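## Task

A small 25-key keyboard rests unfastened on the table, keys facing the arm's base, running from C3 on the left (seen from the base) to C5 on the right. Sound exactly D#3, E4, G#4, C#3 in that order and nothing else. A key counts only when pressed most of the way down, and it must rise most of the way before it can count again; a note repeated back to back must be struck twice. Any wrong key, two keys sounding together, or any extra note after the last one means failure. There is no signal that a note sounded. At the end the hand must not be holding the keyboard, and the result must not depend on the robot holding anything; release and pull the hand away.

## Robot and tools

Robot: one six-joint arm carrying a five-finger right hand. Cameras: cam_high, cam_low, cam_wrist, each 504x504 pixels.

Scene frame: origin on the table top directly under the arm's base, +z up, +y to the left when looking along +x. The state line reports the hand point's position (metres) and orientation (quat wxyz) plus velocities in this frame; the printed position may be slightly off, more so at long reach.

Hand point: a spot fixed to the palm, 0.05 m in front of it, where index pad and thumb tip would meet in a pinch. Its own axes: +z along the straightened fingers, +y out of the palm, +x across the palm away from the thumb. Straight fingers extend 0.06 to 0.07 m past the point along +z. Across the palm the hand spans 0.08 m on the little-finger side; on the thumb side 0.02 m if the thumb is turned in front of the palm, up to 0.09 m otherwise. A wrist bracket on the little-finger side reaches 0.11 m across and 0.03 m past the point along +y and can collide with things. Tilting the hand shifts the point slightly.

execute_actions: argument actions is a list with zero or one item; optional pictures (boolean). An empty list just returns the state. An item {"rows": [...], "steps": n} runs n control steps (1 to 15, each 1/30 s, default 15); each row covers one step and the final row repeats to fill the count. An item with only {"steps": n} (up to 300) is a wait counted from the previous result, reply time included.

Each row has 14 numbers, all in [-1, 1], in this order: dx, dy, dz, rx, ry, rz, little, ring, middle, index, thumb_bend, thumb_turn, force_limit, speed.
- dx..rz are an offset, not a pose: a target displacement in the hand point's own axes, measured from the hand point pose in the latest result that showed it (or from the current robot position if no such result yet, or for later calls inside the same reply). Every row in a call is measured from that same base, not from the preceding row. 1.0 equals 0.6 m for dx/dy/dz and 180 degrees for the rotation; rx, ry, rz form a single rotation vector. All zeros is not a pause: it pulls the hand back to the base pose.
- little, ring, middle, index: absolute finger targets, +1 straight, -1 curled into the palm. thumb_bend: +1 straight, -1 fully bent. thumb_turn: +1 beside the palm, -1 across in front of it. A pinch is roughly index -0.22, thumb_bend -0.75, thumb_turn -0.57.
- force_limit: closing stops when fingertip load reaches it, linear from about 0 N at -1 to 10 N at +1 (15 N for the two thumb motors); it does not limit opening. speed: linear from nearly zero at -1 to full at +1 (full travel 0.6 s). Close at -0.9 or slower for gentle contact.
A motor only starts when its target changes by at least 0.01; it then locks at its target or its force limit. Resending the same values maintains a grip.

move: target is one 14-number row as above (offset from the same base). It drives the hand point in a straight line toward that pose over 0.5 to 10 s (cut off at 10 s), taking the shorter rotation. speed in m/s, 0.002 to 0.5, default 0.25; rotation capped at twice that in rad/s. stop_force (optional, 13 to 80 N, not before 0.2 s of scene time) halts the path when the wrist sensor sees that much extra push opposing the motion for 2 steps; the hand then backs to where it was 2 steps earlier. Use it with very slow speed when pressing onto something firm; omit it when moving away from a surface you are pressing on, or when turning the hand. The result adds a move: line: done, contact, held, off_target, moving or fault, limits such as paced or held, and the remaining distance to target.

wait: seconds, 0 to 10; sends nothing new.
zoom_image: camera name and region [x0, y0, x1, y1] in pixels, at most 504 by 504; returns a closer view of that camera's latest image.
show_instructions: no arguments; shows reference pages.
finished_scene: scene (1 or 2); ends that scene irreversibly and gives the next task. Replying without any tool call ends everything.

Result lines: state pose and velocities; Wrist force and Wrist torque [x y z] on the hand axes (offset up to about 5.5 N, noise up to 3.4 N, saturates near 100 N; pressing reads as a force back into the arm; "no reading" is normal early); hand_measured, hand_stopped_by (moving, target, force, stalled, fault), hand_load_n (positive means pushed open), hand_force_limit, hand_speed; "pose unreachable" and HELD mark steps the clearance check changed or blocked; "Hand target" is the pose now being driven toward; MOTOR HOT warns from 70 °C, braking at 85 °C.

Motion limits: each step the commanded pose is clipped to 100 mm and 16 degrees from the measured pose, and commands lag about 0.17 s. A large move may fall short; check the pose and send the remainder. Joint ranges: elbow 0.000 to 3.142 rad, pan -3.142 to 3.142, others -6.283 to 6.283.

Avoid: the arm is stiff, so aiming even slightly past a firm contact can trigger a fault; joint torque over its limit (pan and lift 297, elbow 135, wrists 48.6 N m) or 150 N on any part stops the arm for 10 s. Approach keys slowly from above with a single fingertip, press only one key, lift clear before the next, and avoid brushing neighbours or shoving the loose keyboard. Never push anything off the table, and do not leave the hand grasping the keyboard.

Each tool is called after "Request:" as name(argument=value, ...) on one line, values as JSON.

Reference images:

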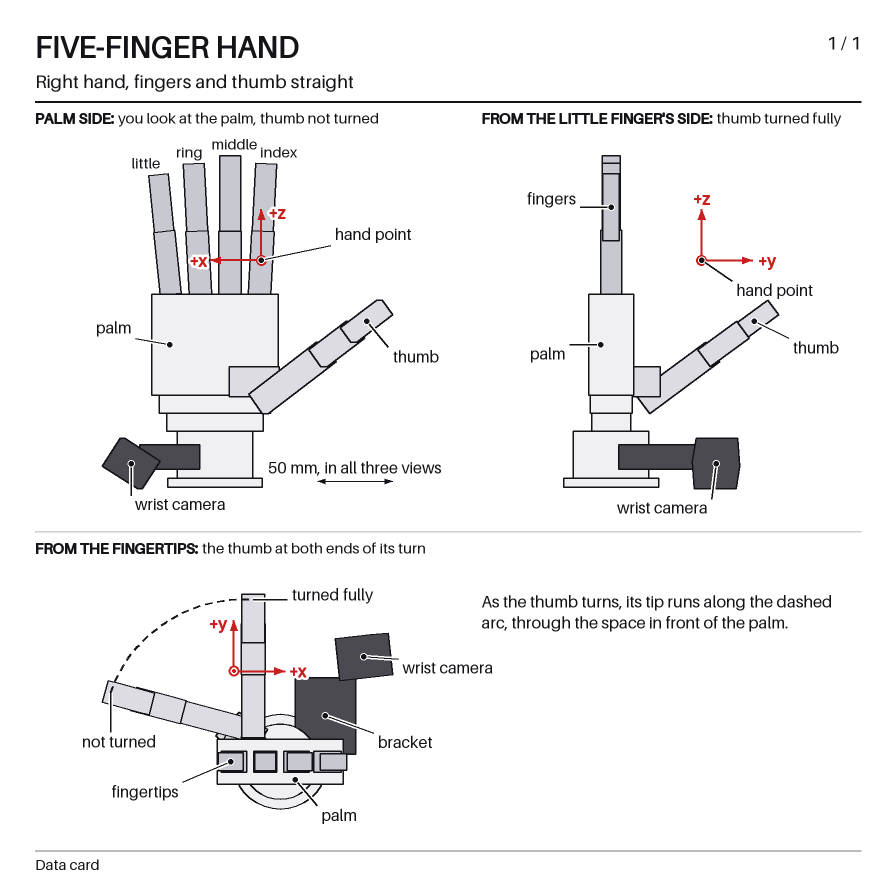

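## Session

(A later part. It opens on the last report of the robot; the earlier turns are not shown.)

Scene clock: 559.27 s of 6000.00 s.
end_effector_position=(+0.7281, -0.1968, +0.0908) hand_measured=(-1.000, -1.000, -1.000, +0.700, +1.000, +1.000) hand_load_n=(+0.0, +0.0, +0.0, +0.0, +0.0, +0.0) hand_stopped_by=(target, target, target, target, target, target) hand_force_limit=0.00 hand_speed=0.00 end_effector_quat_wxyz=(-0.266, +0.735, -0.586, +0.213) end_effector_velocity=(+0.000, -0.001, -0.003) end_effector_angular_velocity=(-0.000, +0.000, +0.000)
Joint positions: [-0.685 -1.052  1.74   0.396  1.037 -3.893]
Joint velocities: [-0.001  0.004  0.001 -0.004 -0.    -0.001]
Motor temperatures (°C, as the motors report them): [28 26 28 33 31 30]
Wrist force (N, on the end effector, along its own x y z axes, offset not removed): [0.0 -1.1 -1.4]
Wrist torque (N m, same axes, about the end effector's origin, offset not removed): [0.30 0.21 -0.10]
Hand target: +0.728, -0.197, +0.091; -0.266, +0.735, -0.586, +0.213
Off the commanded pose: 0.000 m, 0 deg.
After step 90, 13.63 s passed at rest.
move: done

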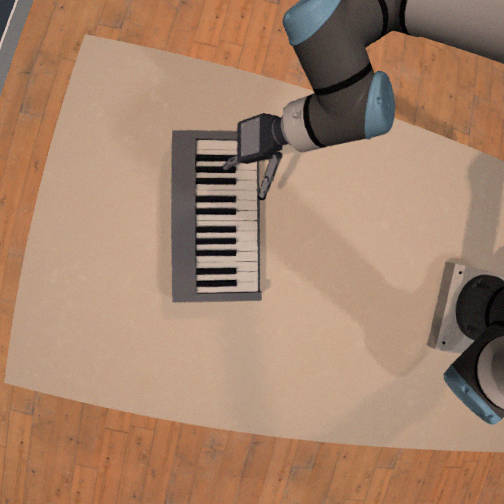

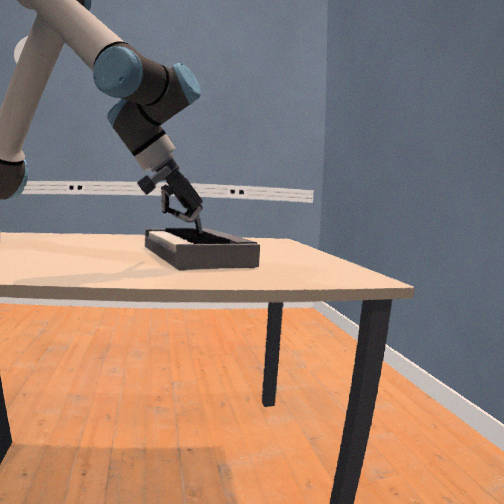

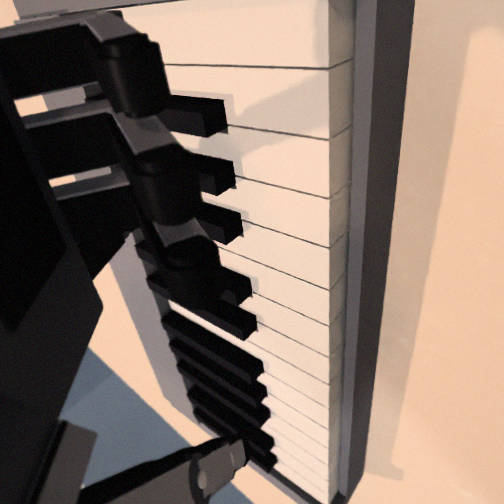

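Request:
move(target=[0, 0.00707, 0.00843, 0, 0, 0, -1, -1, -1, 0.7, 1, 1, 0.0, 0.0], speed=0.012)

Request:
move(target=[0, 0.00536, 0.00638, 0, 0, 0, -1, -1, -1, 0.7, 1, 1, 0.0, 0.0], speed=0.002, stop_force=13)

Request:
move(target=[0, -0.02036, -0.02426, 0, 0, 0, -1, -1, -1, 0.7, 1, 1, 0.0, 0.0], speed=0.05)

Scene clock: 621.53 s of 6000.00 s.
end_effector_position=(+0.7281, -0.1968, +0.0845) hand_measured=(-1.000, -1.000, -1.000, +0.700, +1.000, +1.000) hand_load_n=(+0.0, +0.0, +0.0, -0.5, +0.0, +0.0) hand_stopped_by=(target, target, target, target, target, target) hand_force_limit=0.00 hand_speed=0.00 end_effector_quat_wxyz=(-0.266, +0.735, -0.586, +0.213) end_effector_velocity=(-0.001, +0.000, -0.003) end_effector_angular_velocity=(+0.000, +0.001, -0.001)
Joint positions: [-0.685 -1.046  1.743  0.386  1.037 -3.893]
Joint velocities: [-0.     0.003  0.002 -0.004  0.001  0.001]
Motor temperatures (°C, as the motors report them): [28 26 28 33 31 30]
Wrist force (N, on the end effector, along its own x y z axes, offset not removed): [2.2 -0.7 -2.5]
Wrist torque (N m, same axes, about the end effector's origin, offset not removed): [0.49 -0.13 -0.09]
Hand target: +0.728, -0.197, +0.084; -0.266, +0.735, -0.586, +0.213
Off the commanded pose: 0.000 m, 0 deg.
After step 90, 58.53 s passed at rest.
move: done

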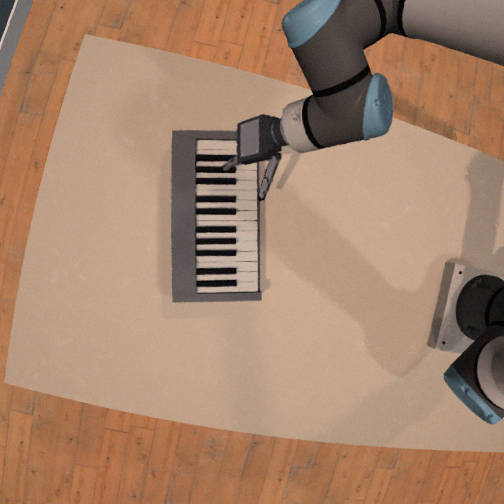

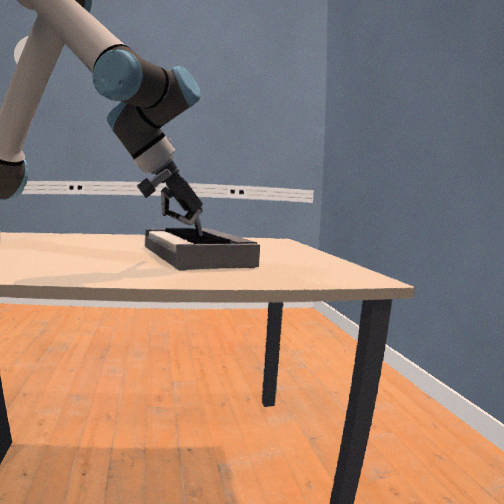

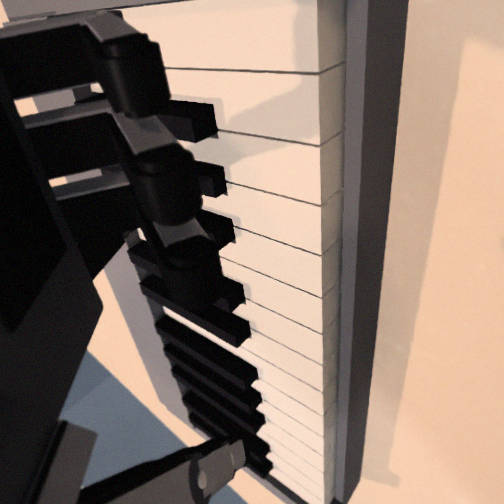

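Scene clock: 623.33 s of 6000.00 s.
end_effector_position=(+0.7281, -0.1969, +0.0817) hand_measured=(-1.000, -1.000, -1.000, +0.700, +1.000, +1.000) hand_load_n=(+0.0, +0.0, +0.0, +0.5, +0.0, +0.0) hand_stopped_by=(target, target, target, target, target, target) hand_force_limit=0.00 hand_speed=0.00 end_effector_quat_wxyz=(-0.266, +0.735, -0.586, +0.213) end_effector_velocity=(-0.000, +0.001, +0.001) end_effector_angular_velocity=(+0.000, +0.001, +0.001)
Joint positions: [-0.685 -1.043  1.744  0.381  1.037 -3.892]
Joint velocities: [ 0.001 -0.002  0.001  0.002  0.    -0.   ]
Motor temperatures (°C, as the motors report them): [28 26 28 33 31 30]
Wrist force (N, on the end effector, along its own x y z axes, offset not removed): [0.3 -10.5 -17.7]
Wrist torque (N m, same axes, about the end effector's origin, offset not removed): [1.05 -0.14 -0.18]
Hand target: +0.728, -0.197, +0.082; -0.266, +0.735, -0.586, +0.213
Off the commanded pose: 0.002 m, 0 deg.
move: contact

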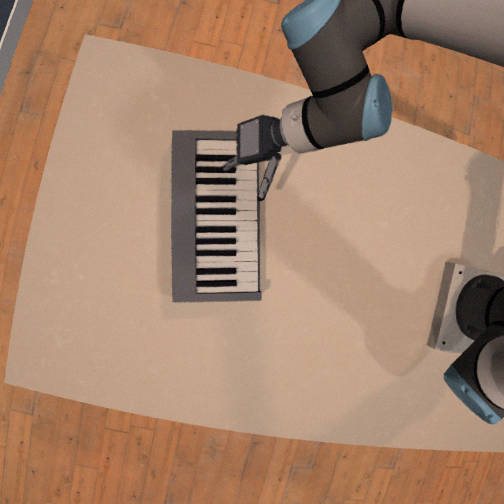

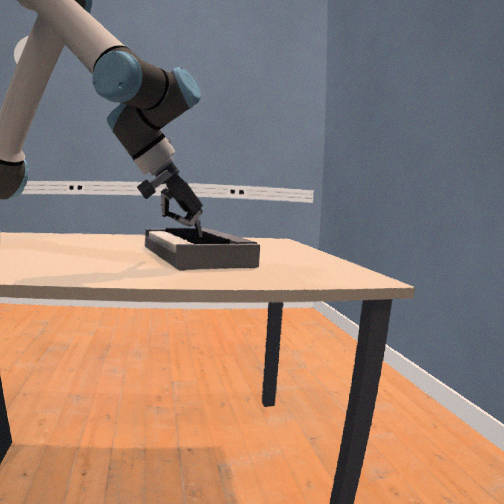

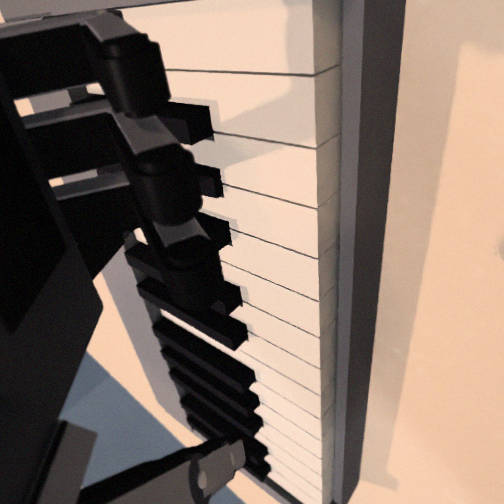

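Scene clock: 624.20 s of 6000.00 s.
end_effector_position=(+0.7281, -0.1968, +0.1004) hand_measured=(-1.000, -1.000, -1.000, +0.700, +1.000, +1.000) hand_load_n=(+0.0, +0.0, +0.0, +0.0, +0.0, +0.0) hand_stopped_by=(target, target, target, target, target, target) hand_force_limit=0.00 hand_speed=0.00 end_effector_quat_wxyz=(-0.266, +0.735, -0.586, +0.213) end_effector_velocity=(-0.001, -0.000, +0.001) end_effector_angular_velocity=(+0.001, +0.001, -0.002)
Joint positions: [-0.685 -1.063  1.735  0.411  1.037 -3.893]
Joint velocities: [-0.001 -0.002  0.     0.003 -0.     0.   ]
Motor temperatures (°C, as the motors report them): [28 26 28 33 31 30]
Wrist force (N, on the end effector, along its own x y z axes, offset not removed): [0.9 -3.0 -1.0]
Wrist torque (N m, same axes, about the end effector's origin, offset not removed): [0.02 -0.04 -0.17]
Hand target: +0.728, -0.197, +0.101; -0.266, +0.735, -0.586, +0.213
Off the commanded pose: 0.000 m, 0 deg.
move: done

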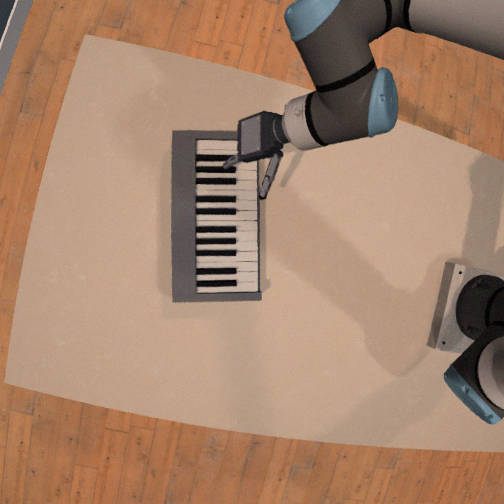

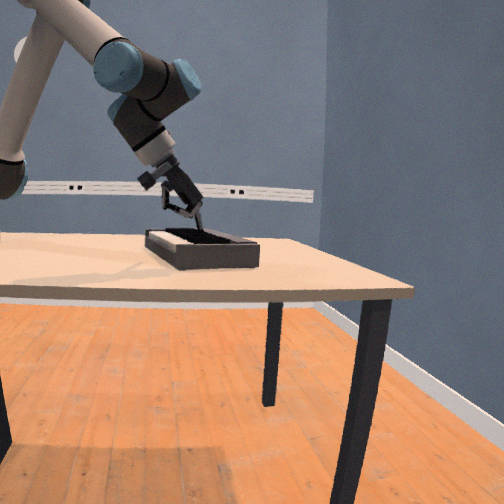

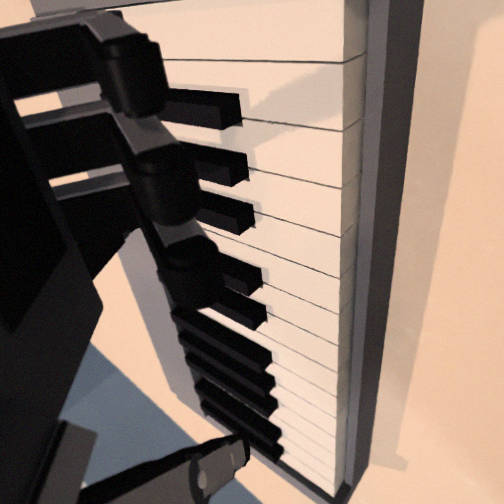

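Request:
move(target=[-0.4325, -0.00128, 0.00107, 0, 0, 0, -1, -1, -1, 0.7, 1, 1, 0.0, 0.0], speed=0.15)

Request:
move(target=[0, 0.01018, 0.01213, 0, 0, 0, -1, -1, -1, 0.7, 1, 1, 0.0, 0.0], speed=0.03)

Request:
zoom_image(camera="cam_high", region=[180, 230, 300, 310])

Request:
zoom_image(camera="cam_wrist", region=[120, 40, 360, 280])

Scene clock: 640.30 s of 6000.00 s.
end_effector_position=(+0.6715, +0.0562, +0.1001) hand_measured=(-1.000, -1.000, -1.000, +0.700, +1.000, +1.000) hand_load_n=(+0.0, +0.0, +0.0, +0.0, +0.0, +0.0) hand_stopped_by=(target, target, target, target, target, target) hand_force_limit=0.00 hand_speed=0.00 end_effector_quat_wxyz=(-0.266, +0.735, -0.586, +0.213) end_effector_velocity=(-0.000, +0.003, -0.000) end_effector_angular_velocity=(-0.000, +0.000, +0.000)
Joint positions: [-0.348 -1.239  1.976  0.209  1.217 -3.576]
Joint velocities: [ 0.005 -0.     0.    -0.001  0.003  0.004]
Motor temperatures (°C, as the motors report them): [28 26 28 33 31 30]
Wrist force (N, on the end effector, along its own x y z axes, offset not removed): [-0.9 -2.2 -1.7]
Wrist torque (N m, same axes, about the end effector's origin, offset not removed): [0.08 0.28 -0.23]
Hand target: +0.671, +0.056, +0.100; -0.266, +0.735, -0.586, +0.214
Off the commanded pose: 0.000 m, 0 deg.
After step 90, 10.80 s passed at rest.
move: done

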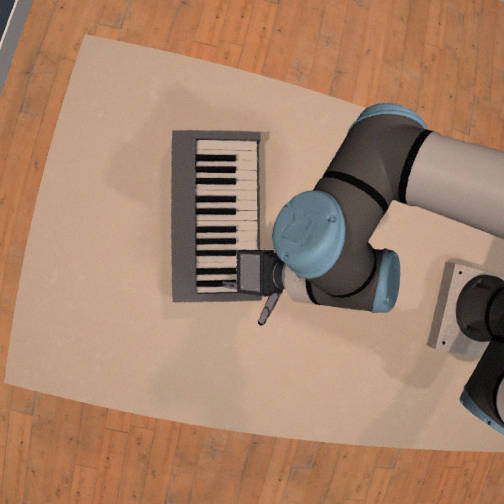

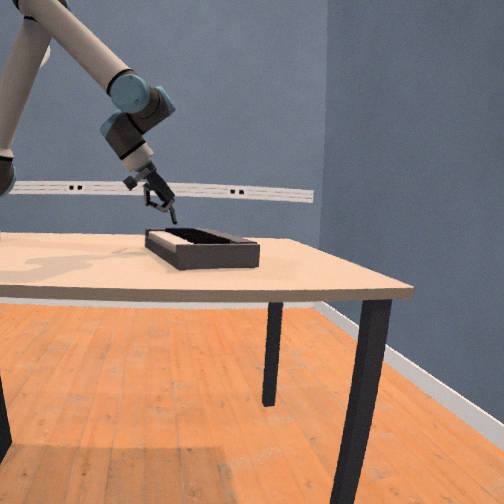

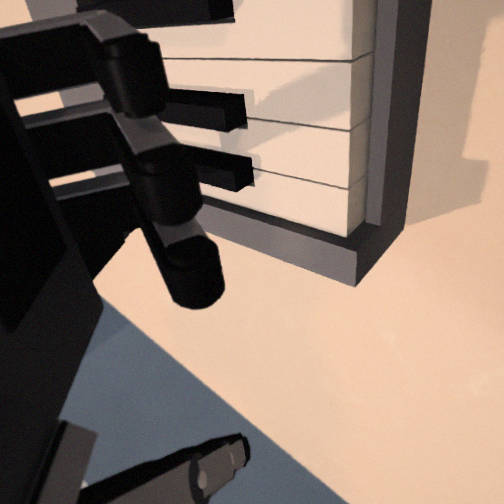

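Scene clock: 641.07 s of 6000.00 s.
end_effector_position=(+0.6715, +0.0562, +0.0908) hand_measured=(-1.000, -1.000, -1.000, +0.700, +1.000, +1.000) hand_load_n=(+0.0, +0.0, +0.0, +0.0, +0.0, +0.0) hand_stopped_by=(target, target, target, target, target, target) hand_force_limit=0.00 hand_speed=0.00 end_effector_quat_wxyz=(-0.266, +0.735, -0.586, +0.213) end_effector_velocity=(+0.001, -0.000, -0.002) end_effector_angular_velocity=(-0.000, -0.002, +0.000)
Joint positions: [-0.348 -1.228  1.981  0.193  1.217 -3.576]
Joint velocities: [ 0.     0.003 -0.    -0.004 -0.    -0.   ]
Motor temperatures (°C, as the motors report them): [28 26 28 33 31 30]
Wrist force (N, on the end effector, along its own x y z axes, offset not removed): [0.3 -0.3 2.9]
Wrist torque (N m, same axes, about the end effector's origin, offset not removed): [0.15 -0.04 -0.16]
Hand target: +0.672, +0.056, +0.091; -0.266, +0.735, -0.586, +0.213
Off the commanded pose: 0.000 m, 0 deg.
move: done

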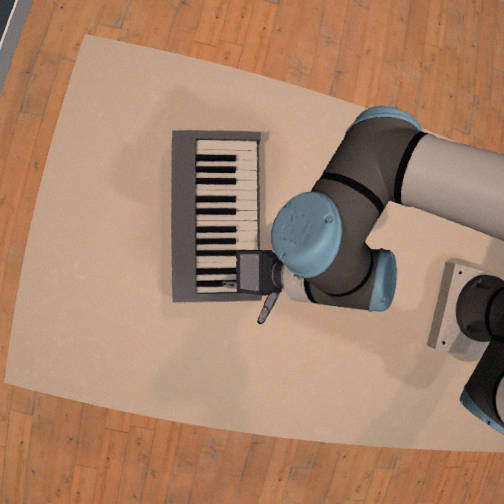

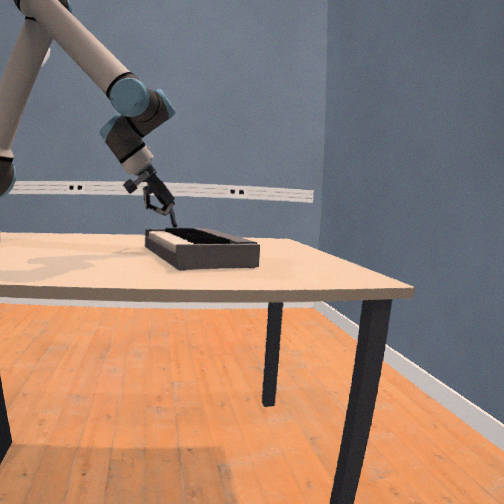

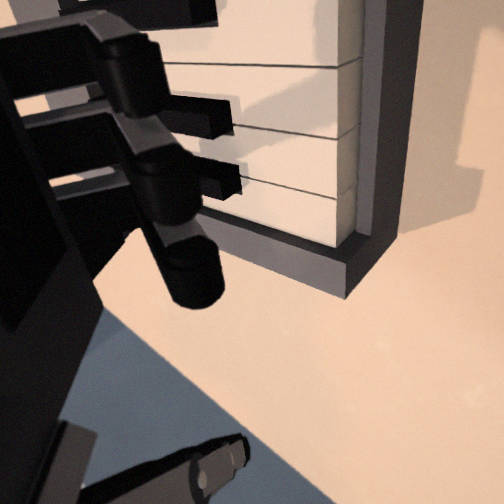

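Region (180, 230, 300, 310) of cam_high's 504x504 image, scaled by 4.200, with more detail than that image has.

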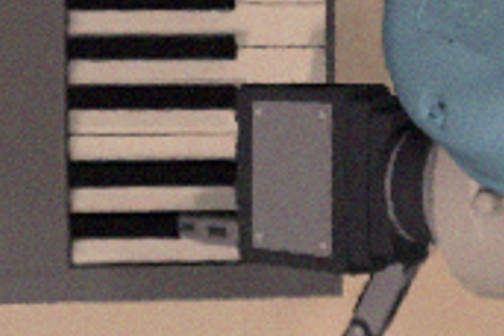

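Region (120, 40, 360, 280) of cam_wrist's 504x504 image, scaled by 2.100, with more detail than that image has.

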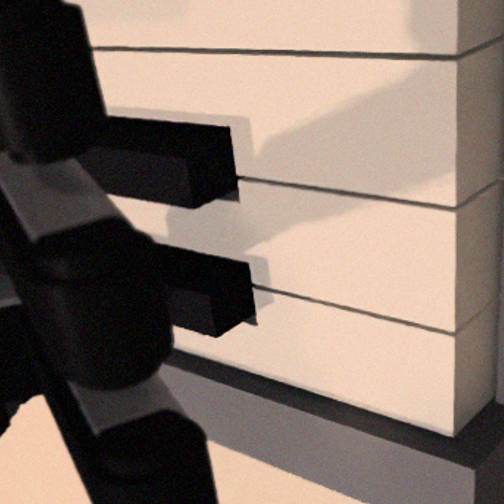

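Request:
move(target=[-0.001, 0.00707, 0.00843, 0, 0, 0, -1, -1, -1, 0.7, 1, 1, 0.0, 0.0], speed=0.012)

Request:
move(target=[0, 0.00536, 0.00638, 0, 0, 0, -1, -1, -1, 0.7, 1, 1, 0.0, 0.0], speed=0.002, stop_force=13)

Request:
move(target=[0, -0.0536, -0.0638, 0, 0, 0, -1, -1, -1, 0.7, 1, 1, 0.0, 0.0], speed=0.06)

Scene clock: 652.40 s of 6000.00 s.
end_effector_position=(+0.6714, +0.0567, +0.0845) hand_measured=(-1.000, -1.000, -1.000, +0.700, +1.000, +1.000) hand_load_n=(+0.0, +0.0, +0.0, -0.5, +0.0, +0.0) hand_stopped_by=(target, target, target, target, target, target) hand_force_limit=0.00 hand_speed=0.00 end_effector_quat_wxyz=(-0.266, +0.735, -0.586, +0.213) end_effector_velocity=(-0.001, +0.000, -0.003) end_effector_angular_velocity=(+0.000, +0.001, -0.000)
Joint positions: [-0.347 -1.221  1.985  0.181  1.218 -3.575]
Joint velocities: [ 0.     0.003  0.003 -0.005  0.     0.001]
Motor temperatures (°C, as the motors report them): [28 26 28 33 31 30]
Wrist force (N, on the end effector, along its own x y z axes, offset not removed): [-1.1 -1.8 -0.1]
Wrist torque (N m, same axes, about the end effector's origin, offset not removed): [0.17 0.36 -0.28]
Hand target: +0.671, +0.057, +0.084; -0.266, +0.735, -0.586, +0.213
Off the commanded pose: 0.000 m, 0 deg.
After step 90, 7.57 s passed at rest.
move: done

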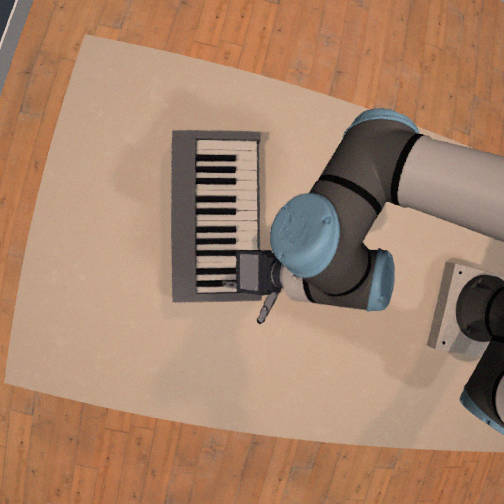

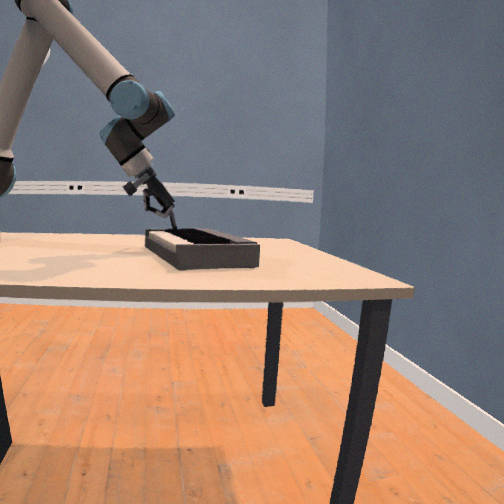

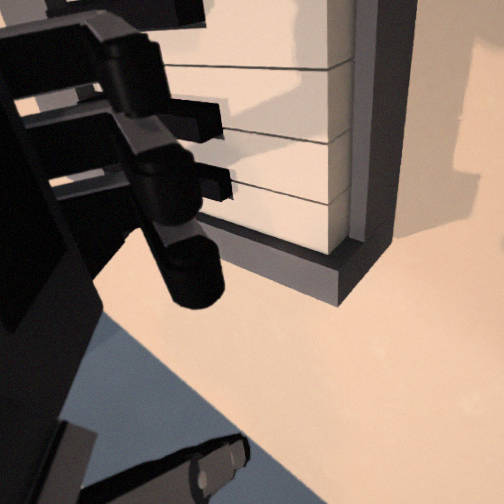

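Scene clock: 654.10 s of 6000.00 s.
end_effector_position=(+0.6714, +0.0567, +0.0819) hand_measured=(-1.000, -1.000, -1.000, +0.700, +1.000, +1.000) hand_load_n=(+0.0, +0.0, +0.0, +0.0, +0.0, +0.0) hand_stopped_by=(target, target, target, target, target, target) hand_force_limit=0.00 hand_speed=0.00 end_effector_quat_wxyz=(-0.266, +0.735, -0.586, +0.213) end_effector_velocity=(+0.000, -0.001, +0.001) end_effector_angular_velocity=(-0.000, -0.000, -0.001)
Joint positions: [-0.347 -1.217  1.986  0.176  1.218 -3.575]
Joint velocities: [-0.001 -0.002 -0.001  0.002 -0.    -0.   ]
Motor temperatures (°C, as the motors report them): [28 26 28 33 31 30]
Wrist force (N, on the end effector, along its own x y z axes, offset not removed): [1.2 -9.7 -16.5]
Wrist torque (N m, same axes, about the end effector's origin, offset not removed): [1.00 -0.16 -0.14]
Hand target: +0.671, +0.057, +0.082; -0.266, +0.735, -0.586, +0.214
Off the commanded pose: 0.002 m, 0 deg.
move: contact

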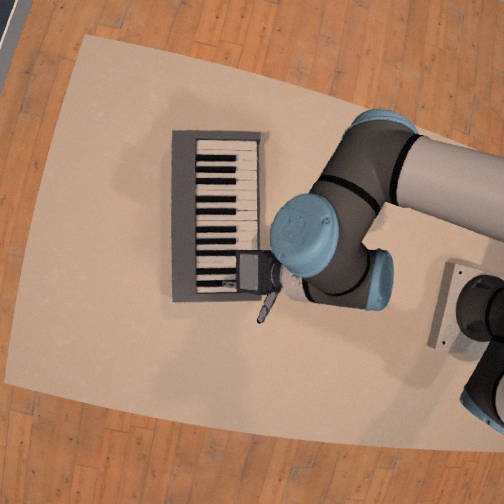

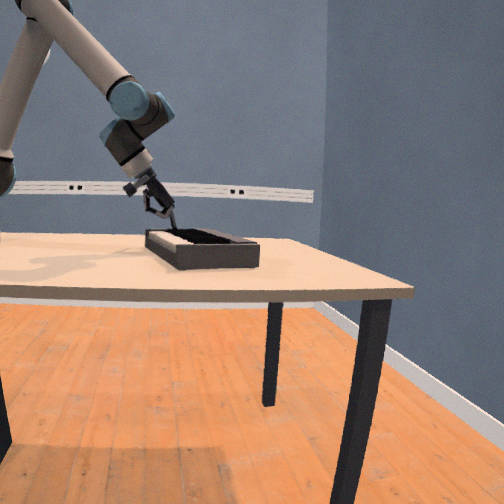

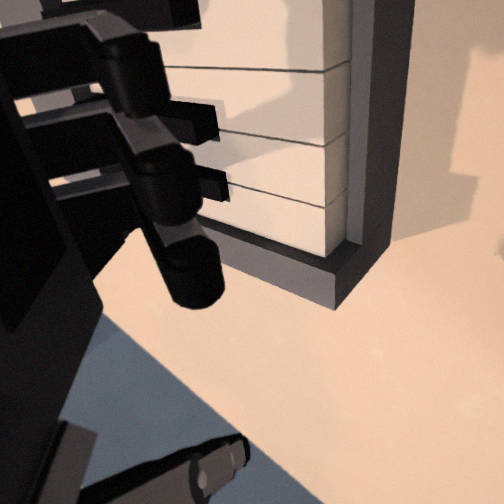

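Scene clock: 655.37 s of 6000.00 s.
end_effector_position=(+0.6714, +0.0568, +0.1317) hand_measured=(-1.000, -1.000, -1.000, +0.700, +1.000, +1.000) hand_load_n=(+0.0, +0.0, +0.0, +0.0, +0.0, +0.0) hand_stopped_by=(target, target, target, target, target, target) hand_force_limit=0.00 hand_speed=0.00 end_effector_quat_wxyz=(-0.266, +0.735, -0.586, +0.213) end_effector_velocity=(-0.000, -0.000, +0.002) end_effector_angular_velocity=(+0.000, +0.001, -0.001)
Joint positions: [-0.348 -1.276  1.956  0.266  1.217 -3.576]
Joint velocities: [-0.001 -0.002 -0.001  0.004 -0.    -0.   ]
Motor temperatures (°C, as the motors report them): [28 26 28 33 31 30]
Wrist force (N, on the end effector, along its own x y z axes, offset not removed): [-3.3 -1.4 2.2]
Wrist torque (N m, same axes, about the end effector's origin, offset not removed): [-0.06 0.61 -0.29]
Hand target: +0.671, +0.057, +0.132; -0.266, +0.735, -0.586, +0.213
Off the commanded pose: 0.000 m, 0 deg.
move: done

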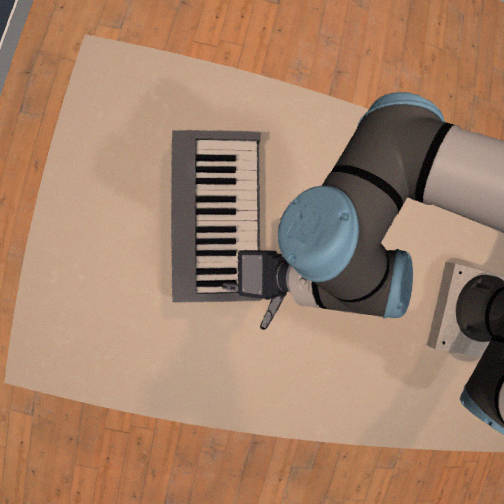

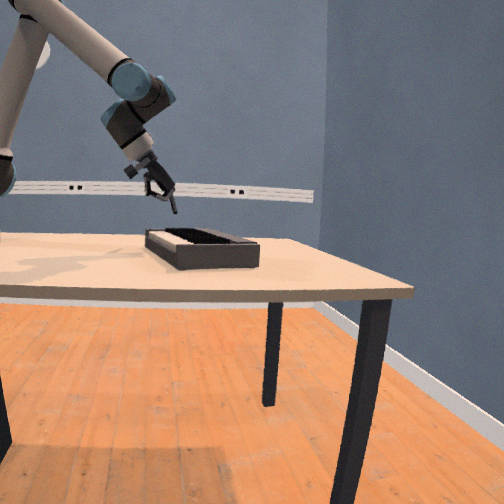

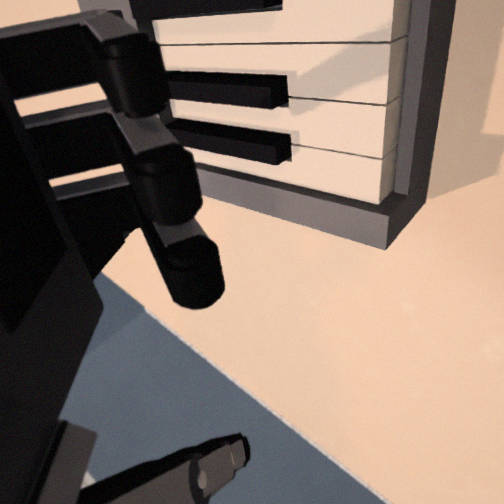

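Request:
move(target=[0, 0.0889, -0.2052, 0, 0, 0, -1, -1, -1, 0.7, 1, 1, 0.0, 0.0], speed=0.15)

Request:
finished_scene(scene=1)

Scene clock: 664.00 s of 6000.00 s.
end_effector_position=(+0.5546, +0.0303, +0.1918) hand_measured=(-1.000, -1.000, -1.000, +0.700, +1.000, +1.000) hand_load_n=(+0.0, +0.0, +0.0, +0.0, +0.0, +0.0) hand_stopped_by=(target, target, target, target, target, target) hand_force_limit=0.00 hand_speed=0.00 end_effector_quat_wxyz=(-0.266, +0.735, -0.586, +0.213) end_effector_velocity=(-0.003, +0.001, -0.000) end_effector_angular_velocity=(+0.002, +0.003, +0.001)
Joint positions: [-0.502 -1.512  2.13   0.382  1.13  -3.714]
Joint velocities: [-0.002 -0.002  0.004  0.003 -0.002 -0.003]
Motor temperatures (°C, as the motors report them): [28 26 28 33 31 30]
Wrist force (N, on the end effector, along its own x y z axes, offset not removed): [-0.9 0.5 0.2]
Wrist torque (N m, same axes, about the end effector's origin, offset not removed): [0.39 0.29 -0.12]
Hand target: +0.554, +0.030, +0.192; -0.266, +0.735, -0.586, +0.213
Off the commanded pose: 0.000 m, 0 deg.
After step 90, 4.13 s passed at rest.
move: done

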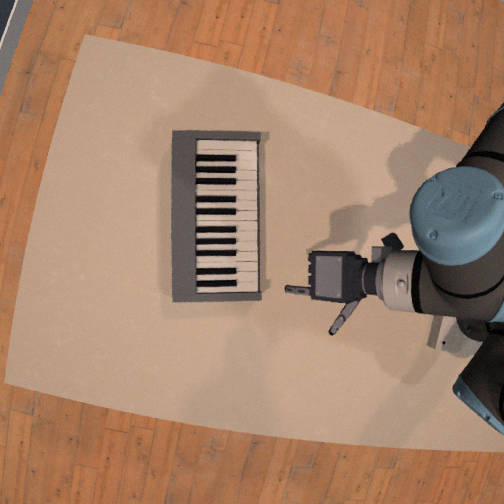

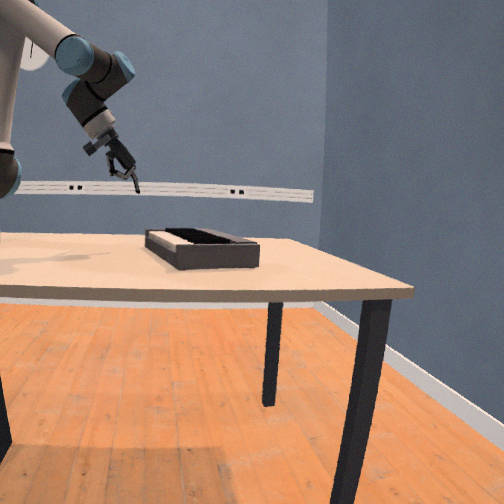

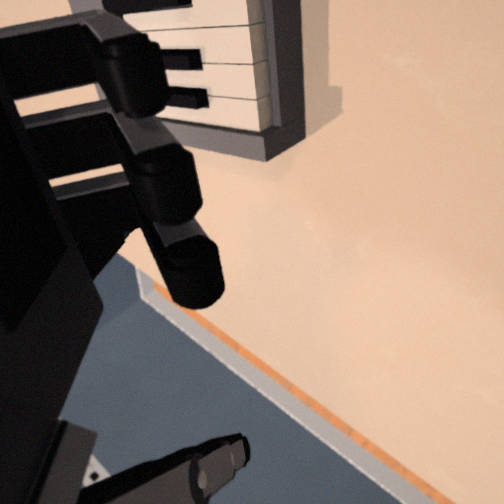

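The scene is finished: the task was done.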